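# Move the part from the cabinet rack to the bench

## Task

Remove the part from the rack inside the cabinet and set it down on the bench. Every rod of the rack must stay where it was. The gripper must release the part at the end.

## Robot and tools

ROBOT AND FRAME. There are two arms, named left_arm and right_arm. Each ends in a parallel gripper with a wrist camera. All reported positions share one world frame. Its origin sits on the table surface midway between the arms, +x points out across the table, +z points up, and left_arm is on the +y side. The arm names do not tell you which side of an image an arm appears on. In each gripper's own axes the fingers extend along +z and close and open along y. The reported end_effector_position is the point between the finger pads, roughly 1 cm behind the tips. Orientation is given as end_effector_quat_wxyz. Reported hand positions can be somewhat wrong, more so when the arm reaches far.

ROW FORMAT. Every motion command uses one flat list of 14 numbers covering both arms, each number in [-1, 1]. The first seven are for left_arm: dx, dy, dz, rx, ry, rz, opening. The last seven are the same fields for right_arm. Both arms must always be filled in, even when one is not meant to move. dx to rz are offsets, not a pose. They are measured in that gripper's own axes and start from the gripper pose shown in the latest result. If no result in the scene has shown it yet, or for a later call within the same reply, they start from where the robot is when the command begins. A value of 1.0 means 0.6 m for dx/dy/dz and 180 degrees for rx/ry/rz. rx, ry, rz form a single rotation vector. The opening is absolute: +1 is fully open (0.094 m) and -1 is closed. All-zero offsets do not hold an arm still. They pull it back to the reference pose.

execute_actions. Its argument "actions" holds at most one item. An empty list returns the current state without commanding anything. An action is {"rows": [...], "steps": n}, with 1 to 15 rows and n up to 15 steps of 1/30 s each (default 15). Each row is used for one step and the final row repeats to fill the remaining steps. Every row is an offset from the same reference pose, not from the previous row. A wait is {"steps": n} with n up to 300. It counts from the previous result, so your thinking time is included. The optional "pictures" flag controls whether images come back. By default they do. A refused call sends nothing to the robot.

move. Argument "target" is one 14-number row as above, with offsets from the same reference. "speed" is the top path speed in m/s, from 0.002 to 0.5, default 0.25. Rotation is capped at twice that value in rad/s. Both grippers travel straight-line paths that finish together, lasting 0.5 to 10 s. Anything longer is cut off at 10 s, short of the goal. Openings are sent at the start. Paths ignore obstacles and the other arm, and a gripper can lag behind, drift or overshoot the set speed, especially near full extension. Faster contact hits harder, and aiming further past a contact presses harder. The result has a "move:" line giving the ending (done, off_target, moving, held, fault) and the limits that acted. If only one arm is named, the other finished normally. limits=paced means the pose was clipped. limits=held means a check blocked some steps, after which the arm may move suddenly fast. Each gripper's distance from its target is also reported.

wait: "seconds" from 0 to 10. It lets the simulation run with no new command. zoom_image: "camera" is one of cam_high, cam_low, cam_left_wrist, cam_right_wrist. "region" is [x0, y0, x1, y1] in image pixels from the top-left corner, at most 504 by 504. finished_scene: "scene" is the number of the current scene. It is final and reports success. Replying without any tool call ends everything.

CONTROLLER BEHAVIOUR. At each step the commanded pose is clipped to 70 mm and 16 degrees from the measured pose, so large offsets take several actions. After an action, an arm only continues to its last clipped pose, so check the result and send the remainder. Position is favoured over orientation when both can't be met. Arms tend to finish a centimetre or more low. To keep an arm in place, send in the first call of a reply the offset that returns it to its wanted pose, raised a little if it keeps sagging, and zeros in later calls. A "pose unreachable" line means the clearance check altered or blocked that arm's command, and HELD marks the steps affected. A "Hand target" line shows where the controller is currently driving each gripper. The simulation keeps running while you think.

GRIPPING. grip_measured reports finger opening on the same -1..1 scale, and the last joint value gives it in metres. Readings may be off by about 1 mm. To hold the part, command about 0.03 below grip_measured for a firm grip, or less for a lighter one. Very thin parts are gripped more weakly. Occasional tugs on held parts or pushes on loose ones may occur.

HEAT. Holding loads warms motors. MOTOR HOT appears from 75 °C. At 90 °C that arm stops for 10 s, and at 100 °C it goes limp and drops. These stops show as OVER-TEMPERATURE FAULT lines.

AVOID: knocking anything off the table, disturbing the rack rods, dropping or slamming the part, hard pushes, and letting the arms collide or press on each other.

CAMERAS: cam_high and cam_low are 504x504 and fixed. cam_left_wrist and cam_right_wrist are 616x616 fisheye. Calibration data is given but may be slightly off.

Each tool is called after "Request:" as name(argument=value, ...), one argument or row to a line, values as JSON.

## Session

Request:
execute_actions(
  actions=[],
)

Scene clock: 0.00 s of 4320.00 s.
left_arm: end_effector_position=(+0.6222, +0.3537, +0.1125) grip_measured=+1.000 end_effector_quat_wxyz=(-0.591, +0.707, -0.339, +0.189) | right_arm: end_effector_position=(+0.1688, -0.3667, +0.1208) grip_measured=+1.000 end_effector_quat_wxyz=(-0.096, -0.644, +0.758, +0.038)
Joint positions: left_arm=[-0.301  2.311  1.527  0.353 -0.986 -1.8    0.094] | right_arm=[-0.339  1.489  1.18  -1.429  0.122 -1.712  0.094]
Joint velocities: left_arm=[-0.012  0.012  0.027 -0.022 -0.007  0.037  0.   ] | right_arm=[ 0.002 -0.007 -0.017  0.007  0.037  0.037  0.   ]
Motor temperatures (°C, as the motors report them): left_arm=[25 27 28 27 25 27] | right_arm=[25 29 26 29 28 27]
Hand target (left_arm): +0.622, +0.355, +0.119; -0.594, +0.707, -0.336, +0.188
Hand target (right_arm): +0.170, -0.366, +0.126; -0.091, -0.645, +0.758, +0.033
camera_calibration (this result's frames):
cam_left_wrist: T_world_to_cam=[[0.436609, -0.144492, 0.887972, -0.321504], [0.160171, -0.958765, -0.234766, 0.297366], [0.885278, 0.244729, -0.395462, -0.475174], [0, 0, 0, 1]] pos_world=[0.513403, 0.354938, 0.167385]
cam_right_wrist: T_world_to_cam=[[0.978566, 0.116276, -0.169966, -0.106339], [0.199273, -0.742863, 0.639097, -0.371249], [-0.0519496, -0.659268, -0.750111, -0.0502664], [0, 0, 0, 1]] pos_world=[0.175428, -0.296562, 0.181485]

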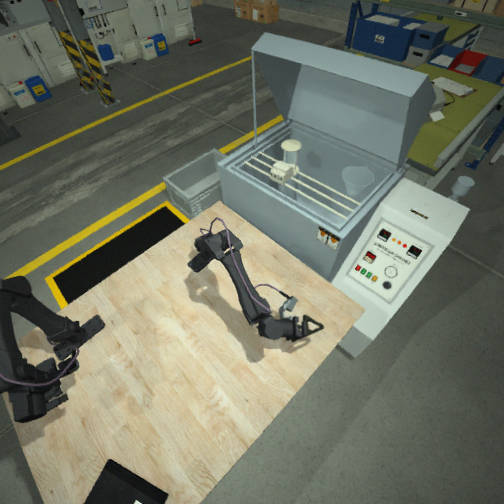

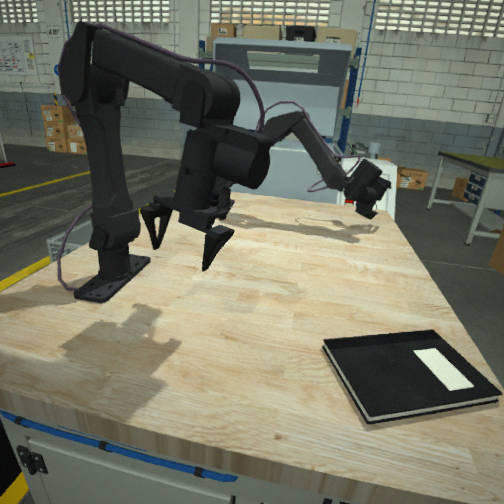

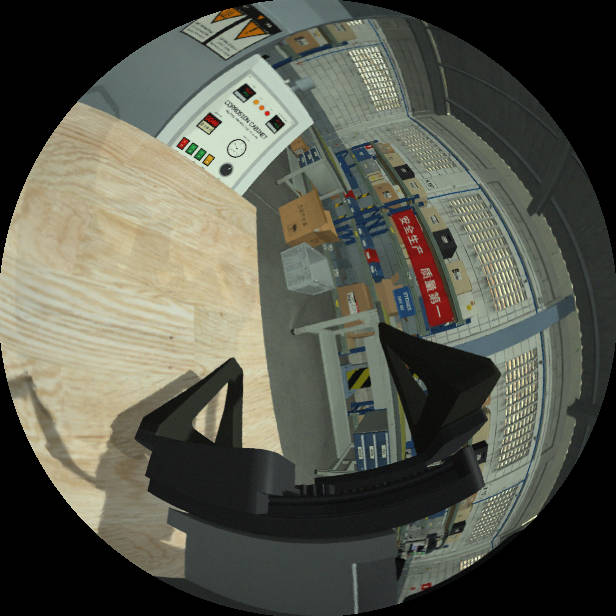

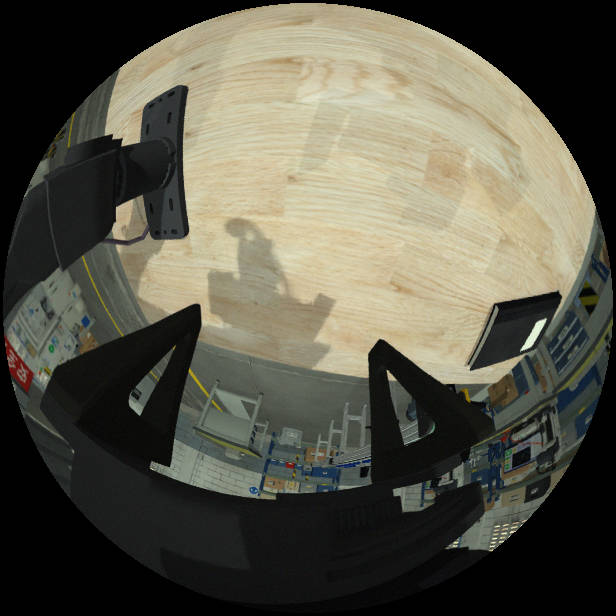

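Request:
move(
  target=[-0.908,-0.3,-0.462,-0.312,0.041,0.267,1,0,0,0,0,0,0,1],
)

Scene clock: 10.13 s of 4320.00 s.
left_arm: end_effector_position=(+0.1046, +0.5494, +0.4241) grip_measured=+1.000 end_effector_quat_wxyz=(+0.341, -0.640, +0.642, +0.247) | right_arm: end_effector_position=(+0.1688, -0.3667, +0.1208) grip_measured=+1.000 end_effector_quat_wxyz=(-0.096, -0.644, +0.758, +0.038)
Joint positions: left_arm=[ 0.979  1.201  2.031 -1.561 -0.263 -0.387  0.094] | right_arm=[-0.339  1.489  1.18  -1.429  0.122 -1.712  0.094]
Joint velocities: left_arm=[ 0.007 -0.002 -0.007 -0.007 -0.007  0.007  0.   ] | right_arm=[ 0.017 -0.007  0.007 -0.051 -0.022  0.007  0.   ]
Motor temperatures (°C, as the motors report them): left_arm=[25 30 29 28 25 27] | right_arm=[25 29 26 29 28 27]
Hand target (left_arm): +0.102, +0.546, +0.427; -0.342, +0.639, -0.643, -0.247
Hand target (right_arm): +0.169, -0.367, +0.121; -0.096, -0.644, +0.758, +0.038
Off the commanded pose (left_arm): 0.005 m, 18 deg; orientation clipped at the last step of the last action.
Off the commanded pose (right_arm): 0.000 m, 0 deg.
joint sent to its limit (left arm) — the command would take joint 4 (wrist pitch) past its lower limit, so that joint was sent only as far as its limit.
After step 90, 3.67 s passed at rest.
move: off_target (left_arm); limits=paced
camera_calibration (this result's frames):
cam_left_wrist: T_world_to_cam=[[0.962334, -0.255382, -0.0932388, 0.0781602], [-0.271834, -0.909441, -0.31468, 0.693057], [-0.00443165, 0.328173, -0.944607, 0.338554], [0, 0, 0, 1]] pos_world=[0.11468, 0.539151, 0.54518]
cam_right_wrist: T_world_to_cam=[[0.978566, 0.116276, -0.169966, -0.106339], [0.199273, -0.742863, 0.639097, -0.371249], [-0.0519496, -0.659268, -0.750111, -0.0502664], [0, 0, 0, 1]] pos_world=[0.175428, -0.296562, 0.181485]

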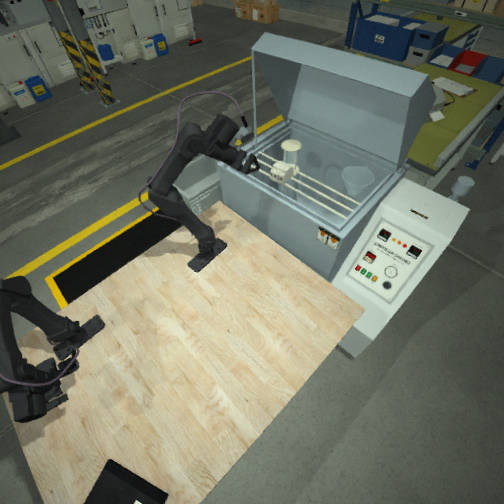

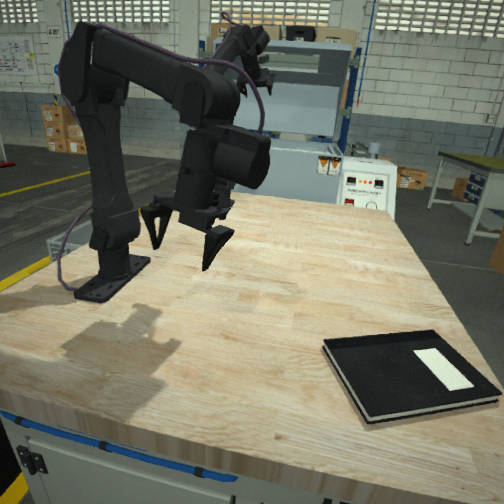

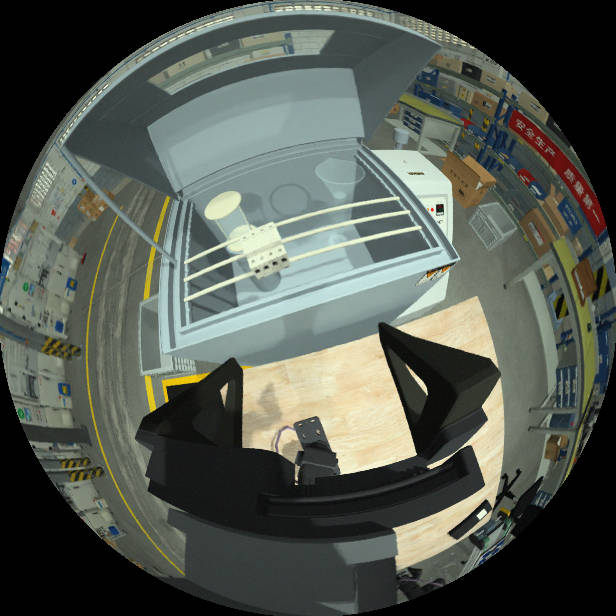

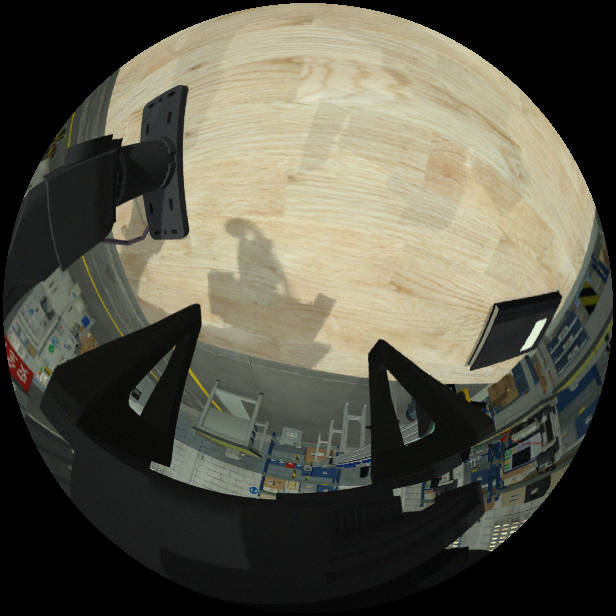

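Request:
move(
  target=[-0.093,0.108,0.308,-0.04,0.092,0,1,0,0,0,0,0,0,1],
)

Scene clock: 17.77 s of 4320.00 s.
left_arm: end_effector_position=(+0.0610, +0.7341, +0.3332) grip_measured=+1.000 end_effector_quat_wxyz=(-0.199, +0.692, -0.666, -0.196) | right_arm: end_effector_position=(+0.1688, -0.3667, +0.1208) grip_measured=+1.000 end_effector_quat_wxyz=(-0.096, -0.644, +0.758, +0.038)
Joint positions: left_arm=[ 1.4    1.822  2.315 -1.499 -0.051 -0.109  0.094] | right_arm=[-0.339  1.489  1.18  -1.429  0.122 -1.712  0.094]
Joint velocities: left_arm=[-0.007 -0.002 -0.022  0.007 -0.037  0.037  0.   ] | right_arm=[ 0.012  0.012 -0.002  0.037 -0.095 -0.007  0.   ]
Motor temperatures (°C, as the motors report them): left_arm=[25 29 29 28 25 27] | right_arm=[25 30 27 29 28 27]
Hand target (left_arm): +0.060, +0.729, +0.340; -0.204, +0.689, -0.667, -0.196
Hand target (right_arm): +0.169, -0.367, +0.121; -0.096, -0.644, +0.758, +0.038
Off the commanded pose (left_arm): 0.008 m, 1 deg.
Off the commanded pose (right_arm): 0.000 m, 0 deg.
After step 90, 3.20 s passed at rest.
move: done
camera_calibration (this result's frames):
cam_left_wrist: T_world_to_cam=[[0.967038, -0.22019, -0.127885, 0.144207], [-0.222763, -0.974854, -0.00599561, 0.762696], [-0.123349, 0.0342861, -0.991771, 0.430568], [0, 0, 0, 1]] pos_world=[0.0835574, 0.760508, 0.450039]
cam_right_wrist: T_world_to_cam=[[0.978566, 0.116276, -0.169966, -0.106339], [0.199273, -0.742863, 0.639097, -0.371249], [-0.0519496, -0.659268, -0.750111, -0.0502664], [0, 0, 0, 1]] pos_world=[0.175428, -0.296562, 0.181485]

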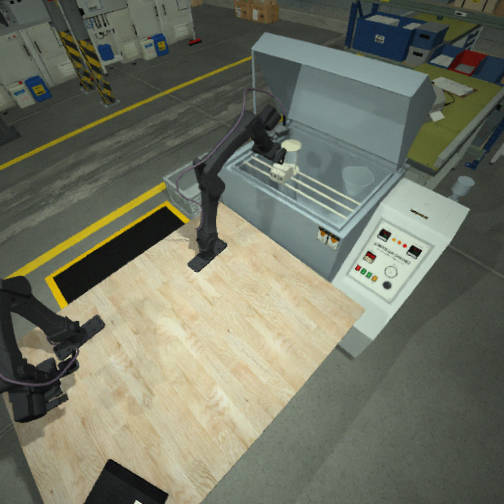

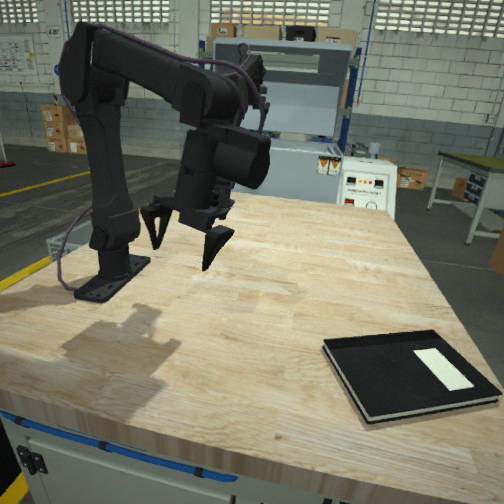

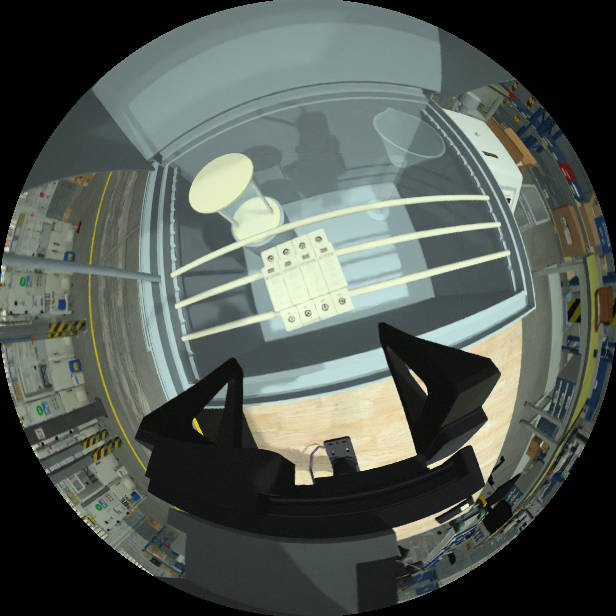

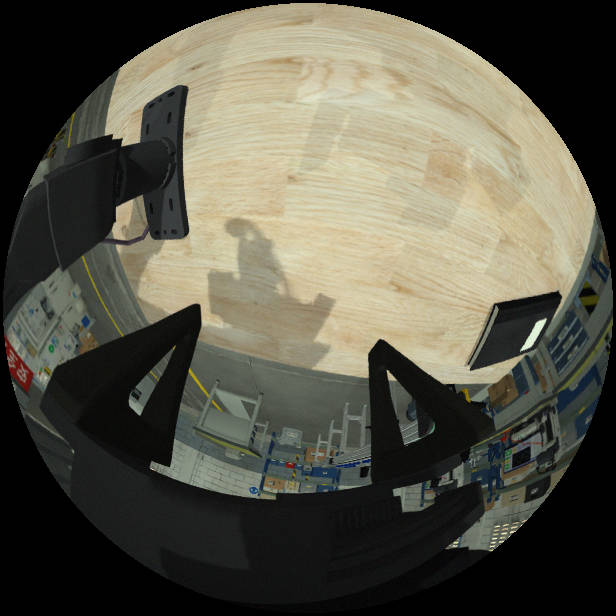

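Request:
move(
  target=[0,0,0.16,-0.018,0,-0.028,1,0,0,0,0,0,0,1],
  speed=0.12,
)

Scene clock: 23.47 s of 4320.00 s.
left_arm: end_effector_position=(+0.0580, +0.7829, +0.2521) grip_measured=+1.000 end_effector_quat_wxyz=(-0.185, +0.726, -0.632, -0.199) | right_arm: end_effector_position=(+0.1688, -0.3667, +0.1208) grip_measured=+1.000 end_effector_quat_wxyz=(-0.096, -0.644, +0.758, +0.038)
Joint positions: left_arm=[ 1.396  1.846  1.977 -1.161 -0.101 -0.199  0.094] | right_arm=[-0.339  1.489  1.18  -1.429  0.122 -1.712  0.094]
Joint velocities: left_arm=[ 0.007  0.002 -0.002  0.066  0.007 -0.037  0.   ] | right_arm=[ 0.007 -0.002 -0.012  0.022  0.037 -0.051  0.   ]
Motor temperatures (°C, as the motors report them): left_arm=[25 29 29 28 25 27] | right_arm=[25 30 27 29 28 27]
Hand target (left_arm): +0.060, +0.786, +0.253; -0.188, +0.726, -0.629, -0.205
Hand target (right_arm): +0.169, -0.367, +0.121; -0.096, -0.644, +0.758, +0.038
Off the commanded pose (left_arm): 0.004 m, 1 deg.
Off the commanded pose (right_arm): 0.000 m, 0 deg.
After step 90, 1.17 s passed at rest.
move: done
camera_calibration (this result's frames):
cam_left_wrist: T_world_to_cam=[[0.984541, -0.125732, -0.121941, 0.070975], [-0.12551, -0.992047, 0.00953247, 0.81301], [-0.12217, 0.00591965, -0.992492, 0.370363], [0, 0, 0, 1]] pos_world=[0.07741, 0.813275, 0.368487]
cam_right_wrist: T_world_to_cam=[[0.978566, 0.116276, -0.169966, -0.106339], [0.199273, -0.742863, 0.639097, -0.371249], [-0.0519496, -0.659268, -0.750111, -0.0502664], [0, 0, 0, 1]] pos_world=[0.175428, -0.296562, 0.181485]

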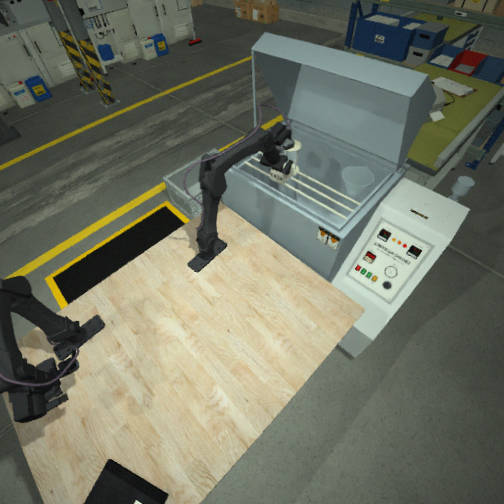

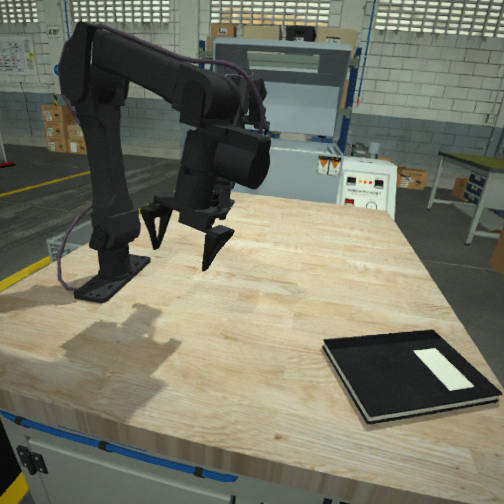

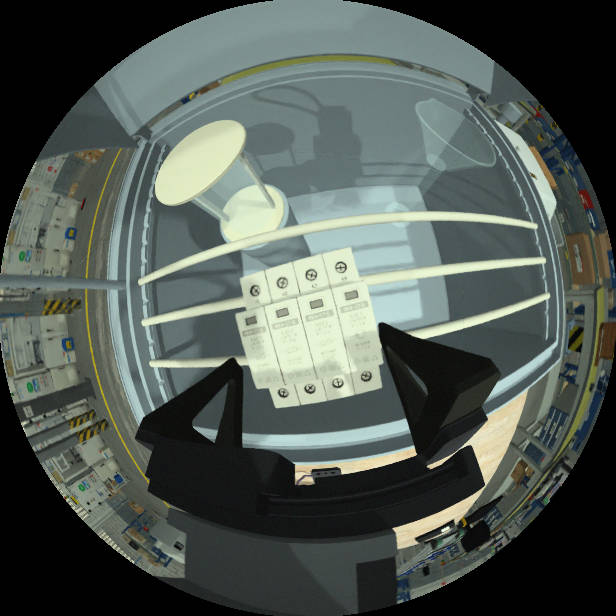

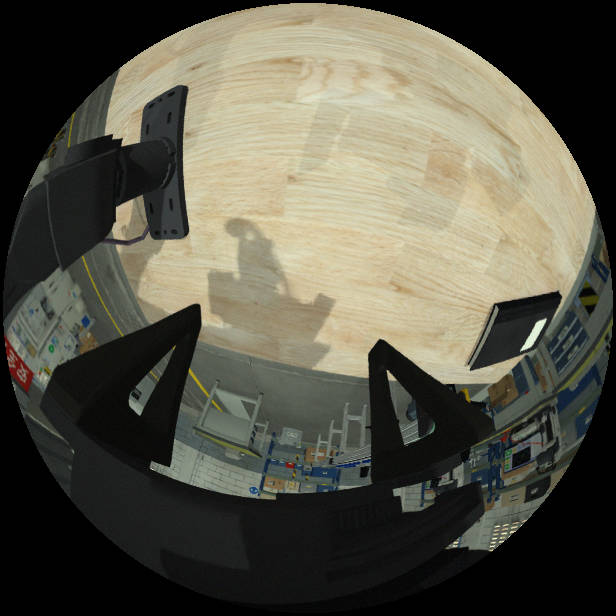

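Matches scene 1's view; repeat.

Request:
move(
  target=[0.027,0,0.058,0,0,0,1,0,0,0,0,0,0,1],
  speed=0.05,
)

Scene clock: 25.97 s of 4320.00 s.
left_arm: end_effector_position=(+0.0583, +0.7894, +0.2042) grip_measured=+1.000 end_effector_quat_wxyz=(-0.173, +0.728, -0.636, -0.191) | right_arm: end_effector_position=(+0.1688, -0.3667, +0.1208) grip_measured=+1.000 end_effector_quat_wxyz=(-0.096, -0.644, +0.758, +0.038)
Joint positions: left_arm=[ 1.396  1.846  1.794 -1.007 -0.103 -0.197  0.094] | right_arm=[-0.339  1.489  1.18  -1.429  0.122 -1.712  0.094]
Joint velocities: left_arm=[ 0.002 -0.007 -0.017 -0.051 -0.007  0.066  0.   ] | right_arm=[ 0.012 -0.002 -0.012 -0.066  0.007 -0.037  0.   ]
Motor temperatures (°C, as the motors report them): left_arm=[25 30 29 28 25 27] | right_arm=[25 30 27 29 28 27]
Hand target (left_arm): +0.058, +0.788, +0.214; -0.185, +0.726, -0.633, -0.199
Hand target (right_arm): +0.169, -0.367, +0.121; -0.096, -0.644, +0.758, +0.038
Off the commanded pose (left_arm): 0.010 m, 2 deg.
Off the commanded pose (right_arm): 0.000 m, 0 deg.
move: done
camera_calibration (this result's frames):
cam_left_wrist: T_world_to_cam=[[0.983947, -0.129284, -0.123019, 0.0687681], [-0.125419, -0.991349, 0.038693, 0.81346], [-0.126958, -0.0226429, -0.99165, 0.345469], [0, 0, 0, 1]] pos_world=[0.0782188, 0.823136, 0.319569]
cam_right_wrist: T_world_to_cam=[[0.978566, 0.116276, -0.169966, -0.106339], [0.199273, -0.742863, 0.639097, -0.371249], [-0.0519496, -0.659268, -0.750111, -0.0502664], [0, 0, 0, 1]] pos_world=[0.175428, -0.296562, 0.181485]

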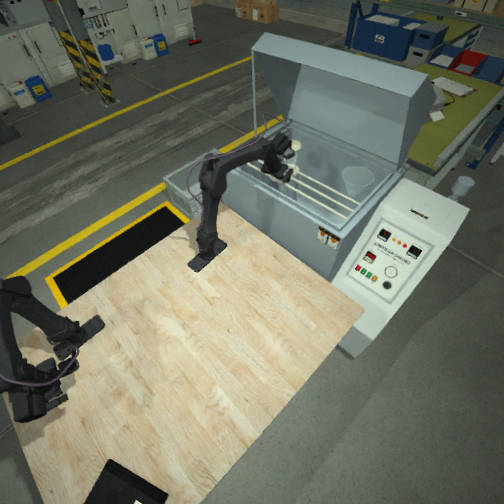

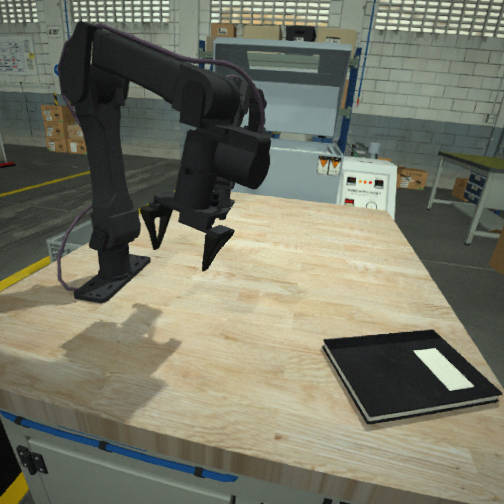

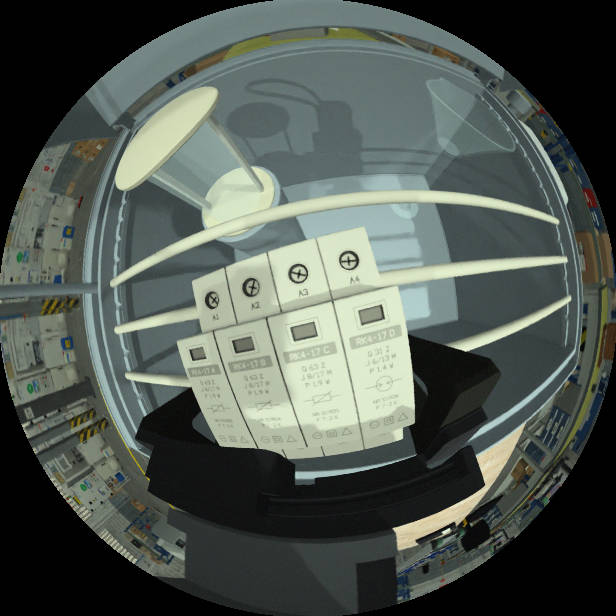

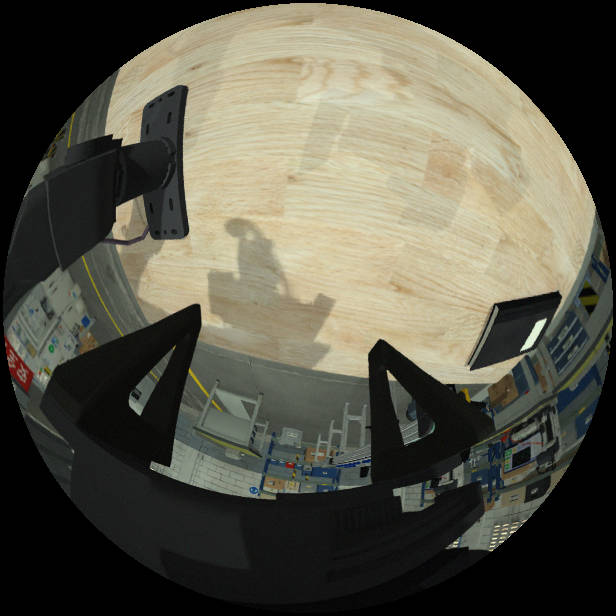

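Request:
execute_actions(
  actions=[
    {"rows":[[0,0,-0.01,0,0,0,0.1,0,0,0,0,0,0,1]],"steps":15},
  ],
  pictures=false,
)

Request:
move(
  target=[-0.11,0,-0.19,0,0,0,0.1,0,0,0,0,0,0,1],
  speed=0.1,
)

Scene clock: 30.10 s of 4320.00 s.
left_arm: end_effector_position=(+0.0594, +0.7889, +0.2038) grip_measured=+0.515 end_effector_quat_wxyz=(-0.173, +0.728, -0.636, -0.189) | right_arm: end_effector_position=(+0.1688, -0.3667, +0.1208) grip_measured=+1.000 end_effector_quat_wxyz=(-0.096, -0.644, +0.758, +0.038)
Joint positions: left_arm=[ 1.395  1.846  1.794 -1.008 -0.1   -0.199  0.071] | right_arm=[-0.339  1.489  1.18  -1.429  0.122 -1.712  0.094]
Joint velocities: left_arm=[-0.012  0.002  0.007 -0.051  0.037 -0.007 -0.001] | right_arm=[-0.017  0.012  0.002  0.037 -0.066 -0.081  0.   ]
Motor temperatures (°C, as the motors report them): left_arm=[25 30 29 29 25 27] | right_arm=[25 30 27 29 28 27]
Hand target (left_arm): +0.059, +0.786, +0.209; -0.173, +0.728, -0.636, -0.191
Hand target (right_arm): +0.169, -0.367, +0.121; -0.096, -0.644, +0.758, +0.038
Off the commanded pose (left_arm): 0.006 m, 0 deg.
Off the commanded pose (right_arm): 0.000 m, 0 deg.
Steps of this call (steps 1 to 90: nothing new was sent; then 0.63 s passed at rest; steps 91 to 105: all 15 steps of this action). Readings (end_effector_position):
91: left_arm (+0.0583, +0.7895, +0.2041) | right_arm (+0.1688, -0.3667, +0.1208)
92: left_arm (+0.0598, +0.7894, +0.2040) | right_arm (+0.1688, -0.3667, +0.1208)
94: left_arm (+0.0594, +0.7889, +0.2038) | right_arm (+0.1688, -0.3667, +0.1208)
98: left_arm (+0.0594, +0.7889, +0.2038) | right_arm (+0.1688, -0.3667, +0.1208)
105: the state above

Scene clock: 32.00 s of 4320.00 s.
left_arm: end_effector_position=(+0.0598, +0.7916, +0.3133) grip_measured=+0.515 end_effector_quat_wxyz=(-0.189, +0.723, -0.633, -0.201) | right_arm: end_effector_position=(+0.1688, -0.3667, +0.1208) grip_measured=+1.000 end_effector_quat_wxyz=(-0.096, -0.644, +0.758, +0.038)
Joint positions: left_arm=[ 1.395  2.116  2.671 -1.575 -0.099 -0.196  0.071] | right_arm=[-0.339  1.489  1.18  -1.429  0.122 -1.712  0.094]
Joint velocities: left_arm=[-0.002  0.002 -0.017 -0.037  0.037 -0.051  0.001] | right_arm=[-0.007 -0.002  0.007  0.022  0.022 -0.007  0.   ]
Motor temperatures (°C, as the motors report them): left_arm=[25 31 29 29 25 27] | right_arm=[25 30 27 29 28 27]
Hand target (left_arm): +0.058, +0.787, +0.334; -0.209, +0.716, -0.629, -0.218
Hand target (right_arm): +0.169, -0.367, +0.121; -0.096, -0.644, +0.758, +0.038
Off the commanded pose (left_arm): 0.022 m, 2 deg.
Off the commanded pose (right_arm): 0.000 m, 0 deg.
joint sent to its limit (left arm) — the command would take joint 4 (wrist pitch) past its lower limit, so that joint was sent only as far as its limit.
move: off_target (left_arm)
camera_calibration (this result's frames):
cam_left_wrist: T_world_to_cam=[[0.98407, -0.129712, -0.121579, 0.0808391], [-0.130601, -0.991435, 0.000661569, 0.823933], [-0.120623, 0.0152273, -0.992582, 0.423873], [0, 0, 0, 1]] pos_world=[0.0791842, 0.820907, 0.430012]
cam_right_wrist: T_world_to_cam=[[0.978566, 0.116276, -0.169966, -0.106339], [0.199273, -0.742863, 0.639097, -0.371249], [-0.0519496, -0.659268, -0.750111, -0.0502664], [0, 0, 0, 1]] pos_world=[0.175428, -0.296562, 0.181485]

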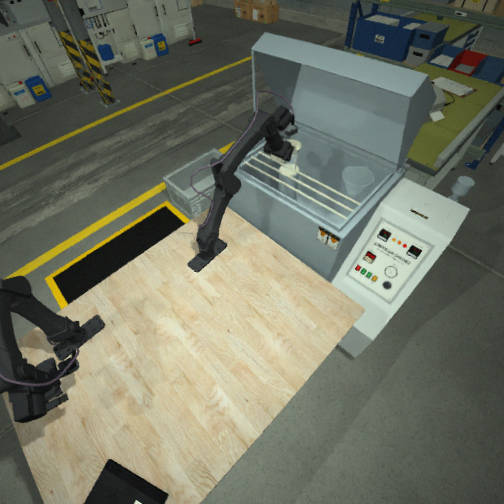

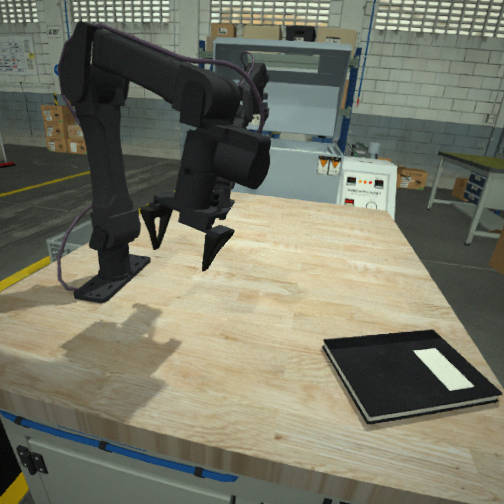

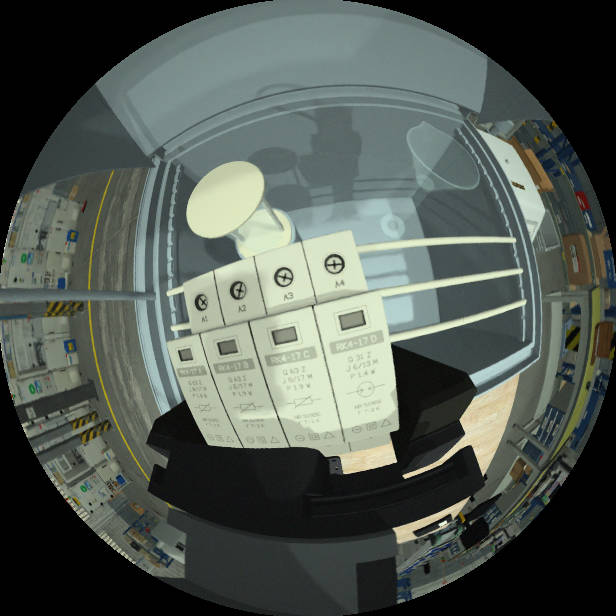

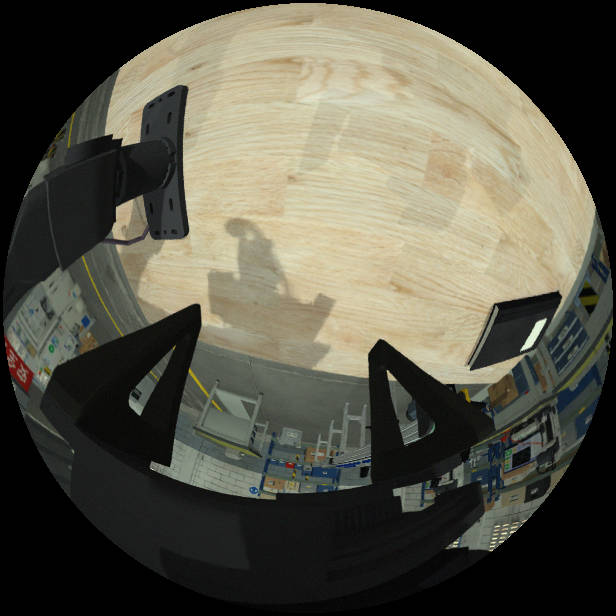

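Request:
move(
  target=[0.257,-0.08,-0.25,0,0,0,0.1,0,0,0,0,0,0,1],
  speed=0.15,
)

Request:
move(
  target=[0.33,-0.4,0,0.19,0,0.305,0.1,0,0,0,0,0,0,1],
  speed=0.2,
)

Scene clock: 36.50 s of 4320.00 s.
left_arm: end_effector_position=(+0.1409, +0.5941, +0.3485) grip_measured=+0.515 end_effector_quat_wxyz=(-0.225, +0.709, -0.642, -0.188) | right_arm: end_effector_position=(+0.1688, -0.3667, +0.1208) grip_measured=+1.000 end_effector_quat_wxyz=(-0.096, -0.644, +0.758, +0.038)
Joint positions: left_arm=[ 0.934  1.412  1.951 -1.576 -0.278 -0.574  0.071] | right_arm=[-0.339  1.489  1.18  -1.429  0.122 -1.712  0.094]
Joint velocities: left_arm=[ 0.007 -0.012 -0.002 -0.007 -0.051  0.081 -0.   ] | right_arm=[-0.002  0.022  0.002 -0.037 -0.066  0.037  0.   ]
Motor temperatures (°C, as the motors report them): left_arm=[25 31 29 29 25 27] | right_arm=[25 30 27 29 28 27]
Hand target (left_arm): +0.132, +0.590, +0.360; -0.238, +0.710, -0.630, -0.207
Hand target (right_arm): +0.169, -0.367, +0.121; -0.096, -0.644, +0.758, +0.038
Off the commanded pose (left_arm): 0.015 m, 5 deg.
Off the commanded pose (right_arm): 0.000 m, 0 deg.
joint sent to its limit (left arm) — the command would take joint 4 (wrist pitch) past its lower limit, so that joint was sent only as far as its limit.
move: off_target (left_arm)
camera_calibration (this result's frames):
cam_left_wrist: T_world_to_cam=[[0.981817, -0.175197, -0.0730818, -0.00983103], [-0.178825, -0.982786, -0.0464047, 0.656708], [-0.0636937, 0.0586298, -0.996246, 0.439052], [0, 0, 0, 1]] pos_world=[0.155053, 0.617939, 0.467159]
cam_right_wrist: T_world_to_cam=[[0.978566, 0.116276, -0.169966, -0.106339], [0.199273, -0.742863, 0.639097, -0.371249], [-0.0519496, -0.659268, -0.750111, -0.0502664], [0, 0, 0, 1]] pos_world=[0.175428, -0.296562, 0.181485]

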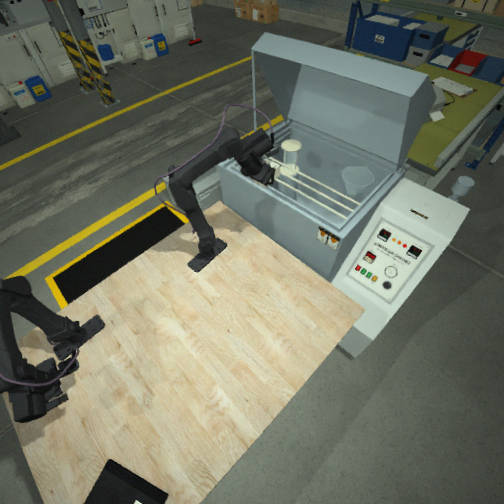

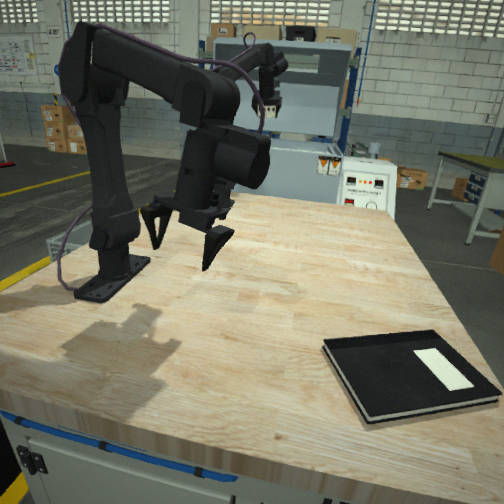

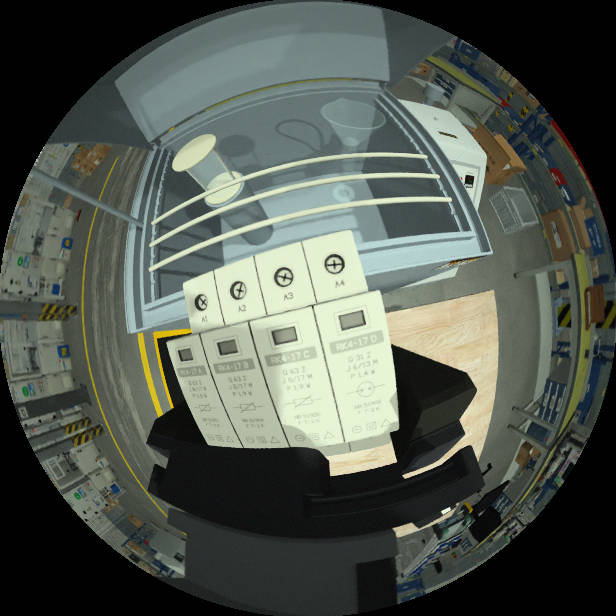

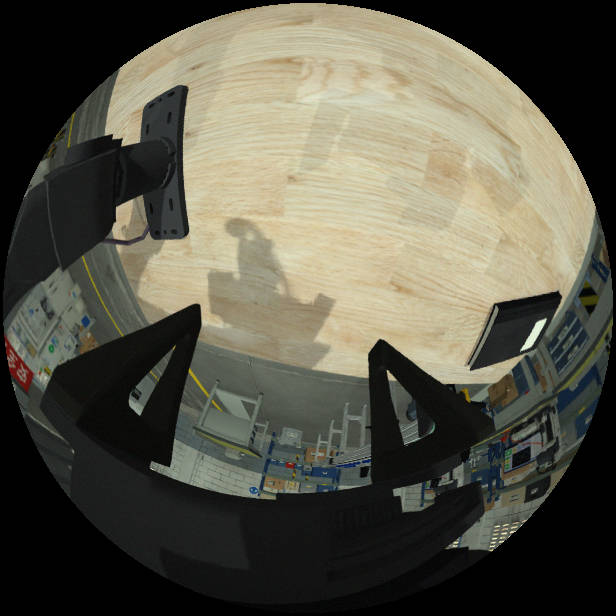

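Scene clock: 39.80 s of 4320.00 s.
left_arm: end_effector_position=(+0.3833, +0.4474, +0.2375) grip_measured=+0.514 end_effector_quat_wxyz=(+0.256, -0.252, +0.930, +0.072) | right_arm: end_effector_position=(+0.1688, -0.3667, +0.1208) grip_measured=+1.000 end_effector_quat_wxyz=(-0.096, -0.644, +0.758, +0.038)
Joint positions: left_arm=[ 0.172  1.497  1.536 -1.089 -0.142 -0.233  0.071] | right_arm=[-0.339  1.489  1.18  -1.429  0.122 -1.712  0.094]
Joint velocities: left_arm=[ 0.002 -0.007 -0.012  0.081 -0.051  0.037 -0.002] | right_arm=[-0.027  0.002  0.007  0.051  0.022 -0.066  0.   ]
Motor temperatures (°C, as the motors report them): left_arm=[25 31 30 29 25 27] | right_arm=[25 30 27 29 28 27]
Hand target (left_arm): +0.398, +0.450, +0.258; +0.305, -0.246, +0.917, +0.073
Hand target (right_arm): +0.169, -0.367, +0.121; -0.096, -0.644, +0.758, +0.038
Off the commanded pose (left_arm): 0.026 m, 6 deg.
Off the commanded pose (right_arm): 0.000 m, 0 deg.
move: off_target (left_arm)
camera_calibration (this result's frames):
cam_left_wrist: T_world_to_cam=[[0.262877, -0.954718, -0.139318, 0.358444], [-0.962859, -0.268815, 0.0253304, 0.514853], [-0.0616342, 0.127485, -0.989924, 0.319417], [0, 0, 0, 1]] pos_world=[0.42119, 0.439893, 0.353094]
cam_right_wrist: T_world_to_cam=[[0.978566, 0.116276, -0.169966, -0.106339], [0.199273, -0.742863, 0.639097, -0.371249], [-0.0519496, -0.659268, -0.750111, -0.0502664], [0, 0, 0, 1]] pos_world=[0.175428, -0.296562, 0.181485]

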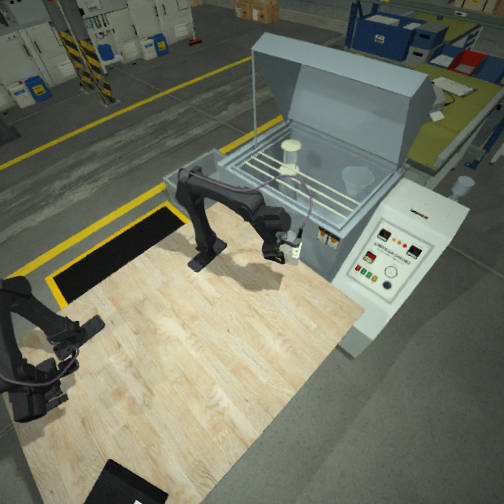

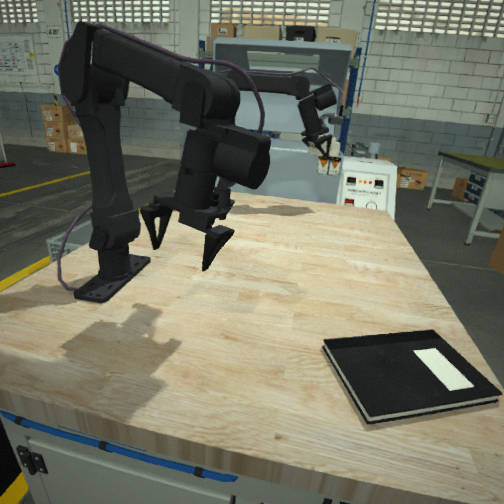

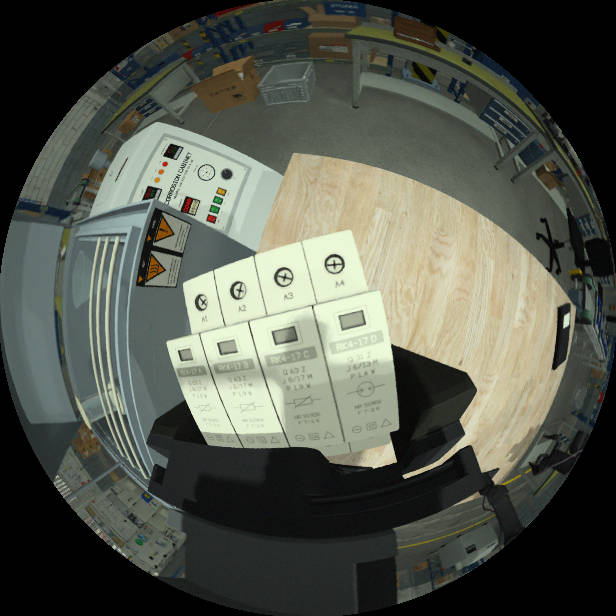

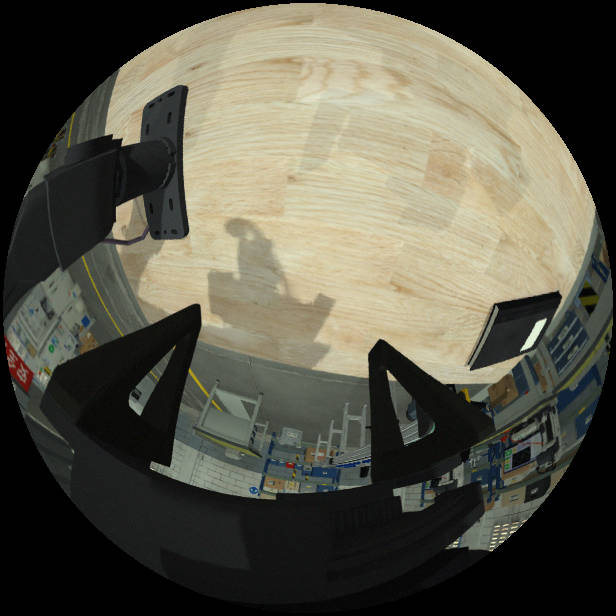

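Request:
move(
  target=[0.273,-0.142,0.218,0,0,0,0.1,0,0,0,0,0,0,1],
  speed=0.15,
)

Request:
move(
  target=[0.009,0,0.016,0,0,0,0.1,0,0,0,0,0,0,1],
  speed=0.03,
)

Scene clock: 46.00 s of 4320.00 s.
left_arm: end_effector_position=(+0.3456, +0.3342, +0.0283) grip_measured=+0.513 end_effector_quat_wxyz=(+0.213, -0.245, +0.943, +0.065) | right_arm: end_effector_position=(+0.1688, -0.3667, +0.1208) grip_measured=+1.000 end_effector_quat_wxyz=(-0.096, -0.644, +0.758, +0.038)
Joint positions: left_arm=[-0.232  1.51   0.74  -0.447 -0.283 -0.605  0.071] | right_arm=[-0.339  1.489  1.18  -1.429  0.122 -1.712  0.094]
Joint velocities: left_arm=[-0.012 -0.002 -0.022  0.066 -0.037 -0.051 -0.   ] | right_arm=[-0.002  0.002 -0.017 -0.007 -0.007 -0.081  0.   ]
Motor temperatures (°C, as the motors report them): left_arm=[25 31 30 30 25 27] | right_arm=[25 30 27 29 28 27]
Hand target (left_arm): +0.363, +0.337, +0.041; +0.253, -0.254, +0.931, +0.068
Hand target (right_arm): +0.169, -0.367, +0.121; -0.096, -0.644, +0.758, +0.038
Off the commanded pose (left_arm): 0.021 m, 5 deg.
Off the commanded pose (right_arm): 0.000 m, 0 deg.
After step 90, 0.97 s passed at rest.
move: off_target (left_arm)
camera_calibration (this result's frames):
cam_left_wrist: T_world_to_cam=[[0.236219, -0.963171, -0.128464, 0.242882], [-0.961159, -0.251026, 0.114712, 0.444331], [-0.142735, 0.0963767, -0.985057, 0.16275], [0, 0, 0, 1]] pos_world=[0.39293, 0.329791, 0.140549]
cam_right_wrist: T_world_to_cam=[[0.978566, 0.116276, -0.169966, -0.106339], [0.199273, -0.742863, 0.639097, -0.371249], [-0.0519496, -0.659268, -0.750111, -0.0502664], [0, 0, 0, 1]] pos_world=[0.175428, -0.296562, 0.181485]

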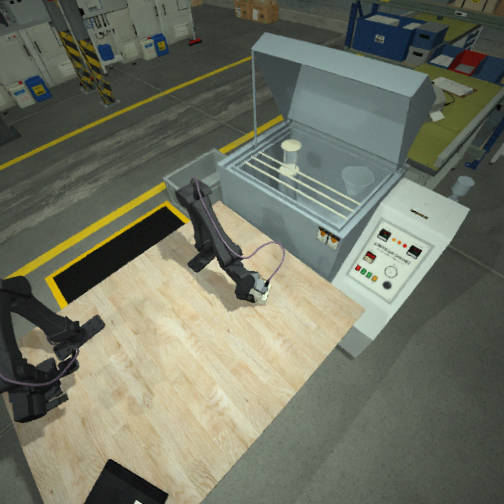

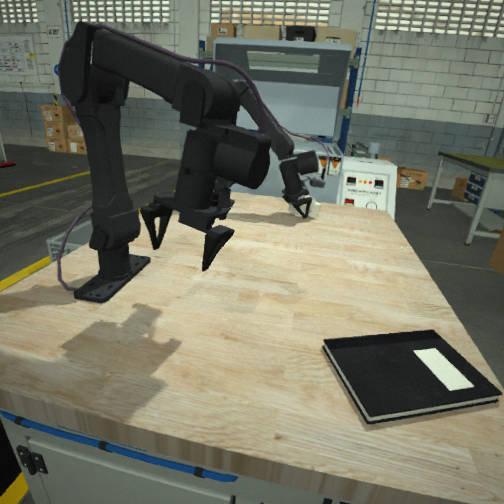

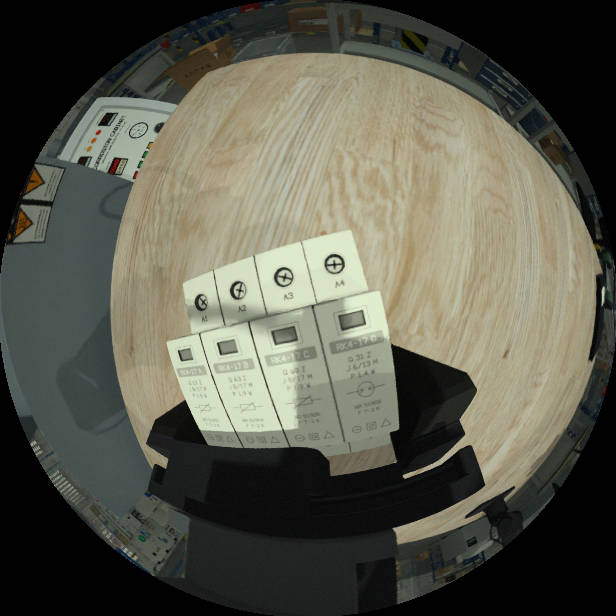

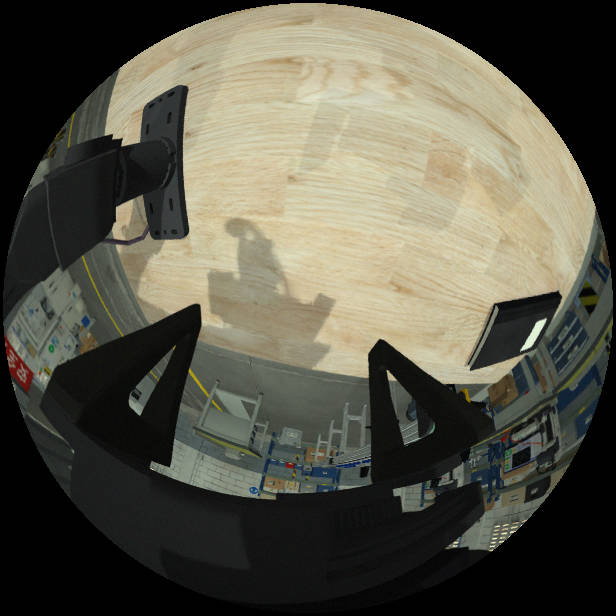

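Scene clock: 46.70 s of 4320.00 s.
left_arm: end_effector_position=(+0.3395, +0.3326, +0.0202) grip_measured=+0.513 end_effector_quat_wxyz=(+0.201, -0.244, +0.947, +0.062) | right_arm: end_effector_position=(+0.1688, -0.3667, +0.1208) grip_measured=+1.000 end_effector_quat_wxyz=(-0.096, -0.644, +0.758, +0.038)
Joint positions: left_arm=[-0.232  1.519  0.723 -0.442 -0.268 -0.607  0.071] | right_arm=[-0.339  1.489  1.18  -1.429  0.122 -1.712  0.094]
Joint velocities: left_arm=[-0.012 -0.007 -0.012 -0.022 -0.051  0.007 -0.002] | right_arm=[ 0.007 -0.012 -0.007 -0.022 -0.007  0.037  0.   ]
Motor temperatures (°C, as the motors report them): left_arm=[25 30 30 30 25 27] | right_arm=[25 30 27 29 28 27]
Hand target (left_arm): +0.345, +0.334, +0.018; +0.213, -0.245, +0.944, +0.065
Hand target (right_arm): +0.169, -0.367, +0.121; -0.096, -0.644, +0.758, +0.038
Off the commanded pose (left_arm): 0.006 m, 2 deg.
Off the commanded pose (right_arm): 0.000 m, 0 deg.
move: done
camera_calibration (this result's frames):
cam_left_wrist: T_world_to_cam=[[0.22975, -0.96542, -0.1232, 0.244498], [-0.959053, -0.24612, 0.14015, 0.436139], [-0.165626, 0.0859559, -0.982436, 0.165248], [0, 0, 0, 1]] pos_world=[0.389476, 0.329182, 0.131343]
cam_right_wrist: T_world_to_cam=[[0.978566, 0.116276, -0.169966, -0.106339], [0.199273, -0.742863, 0.639097, -0.371249], [-0.0519496, -0.659268, -0.750111, -0.0502664], [0, 0, 0, 1]] pos_world=[0.175428, -0.296562, 0.181485]

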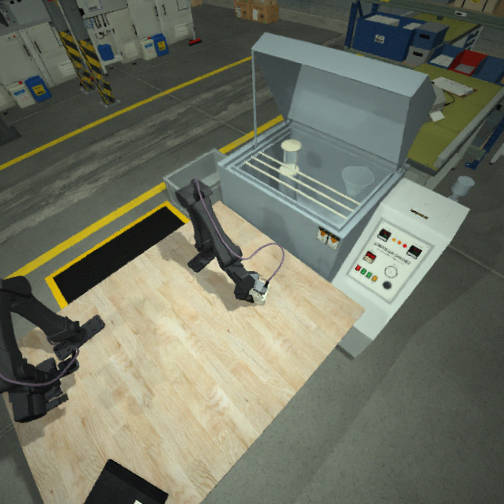

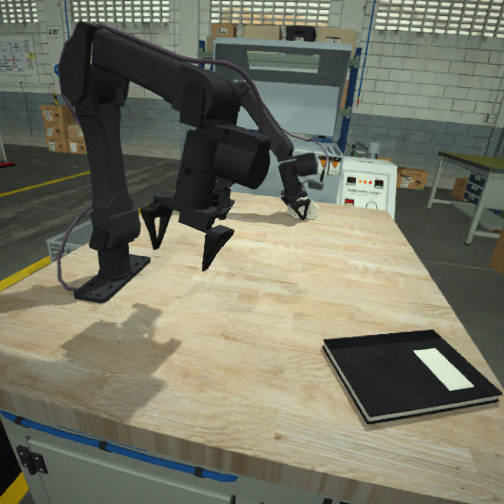

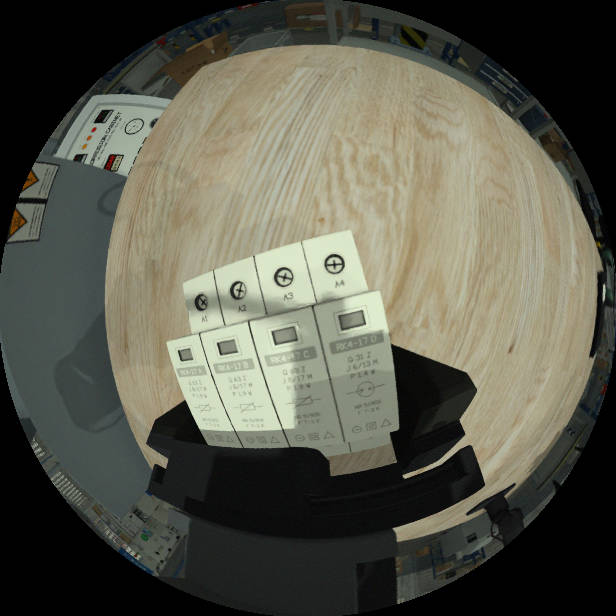

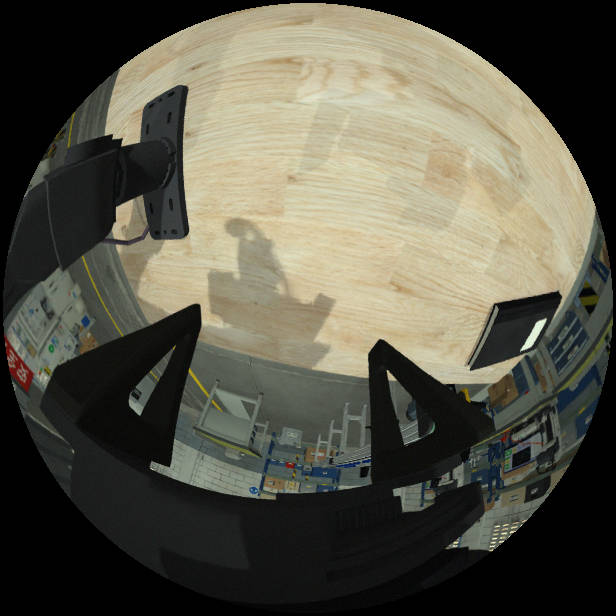

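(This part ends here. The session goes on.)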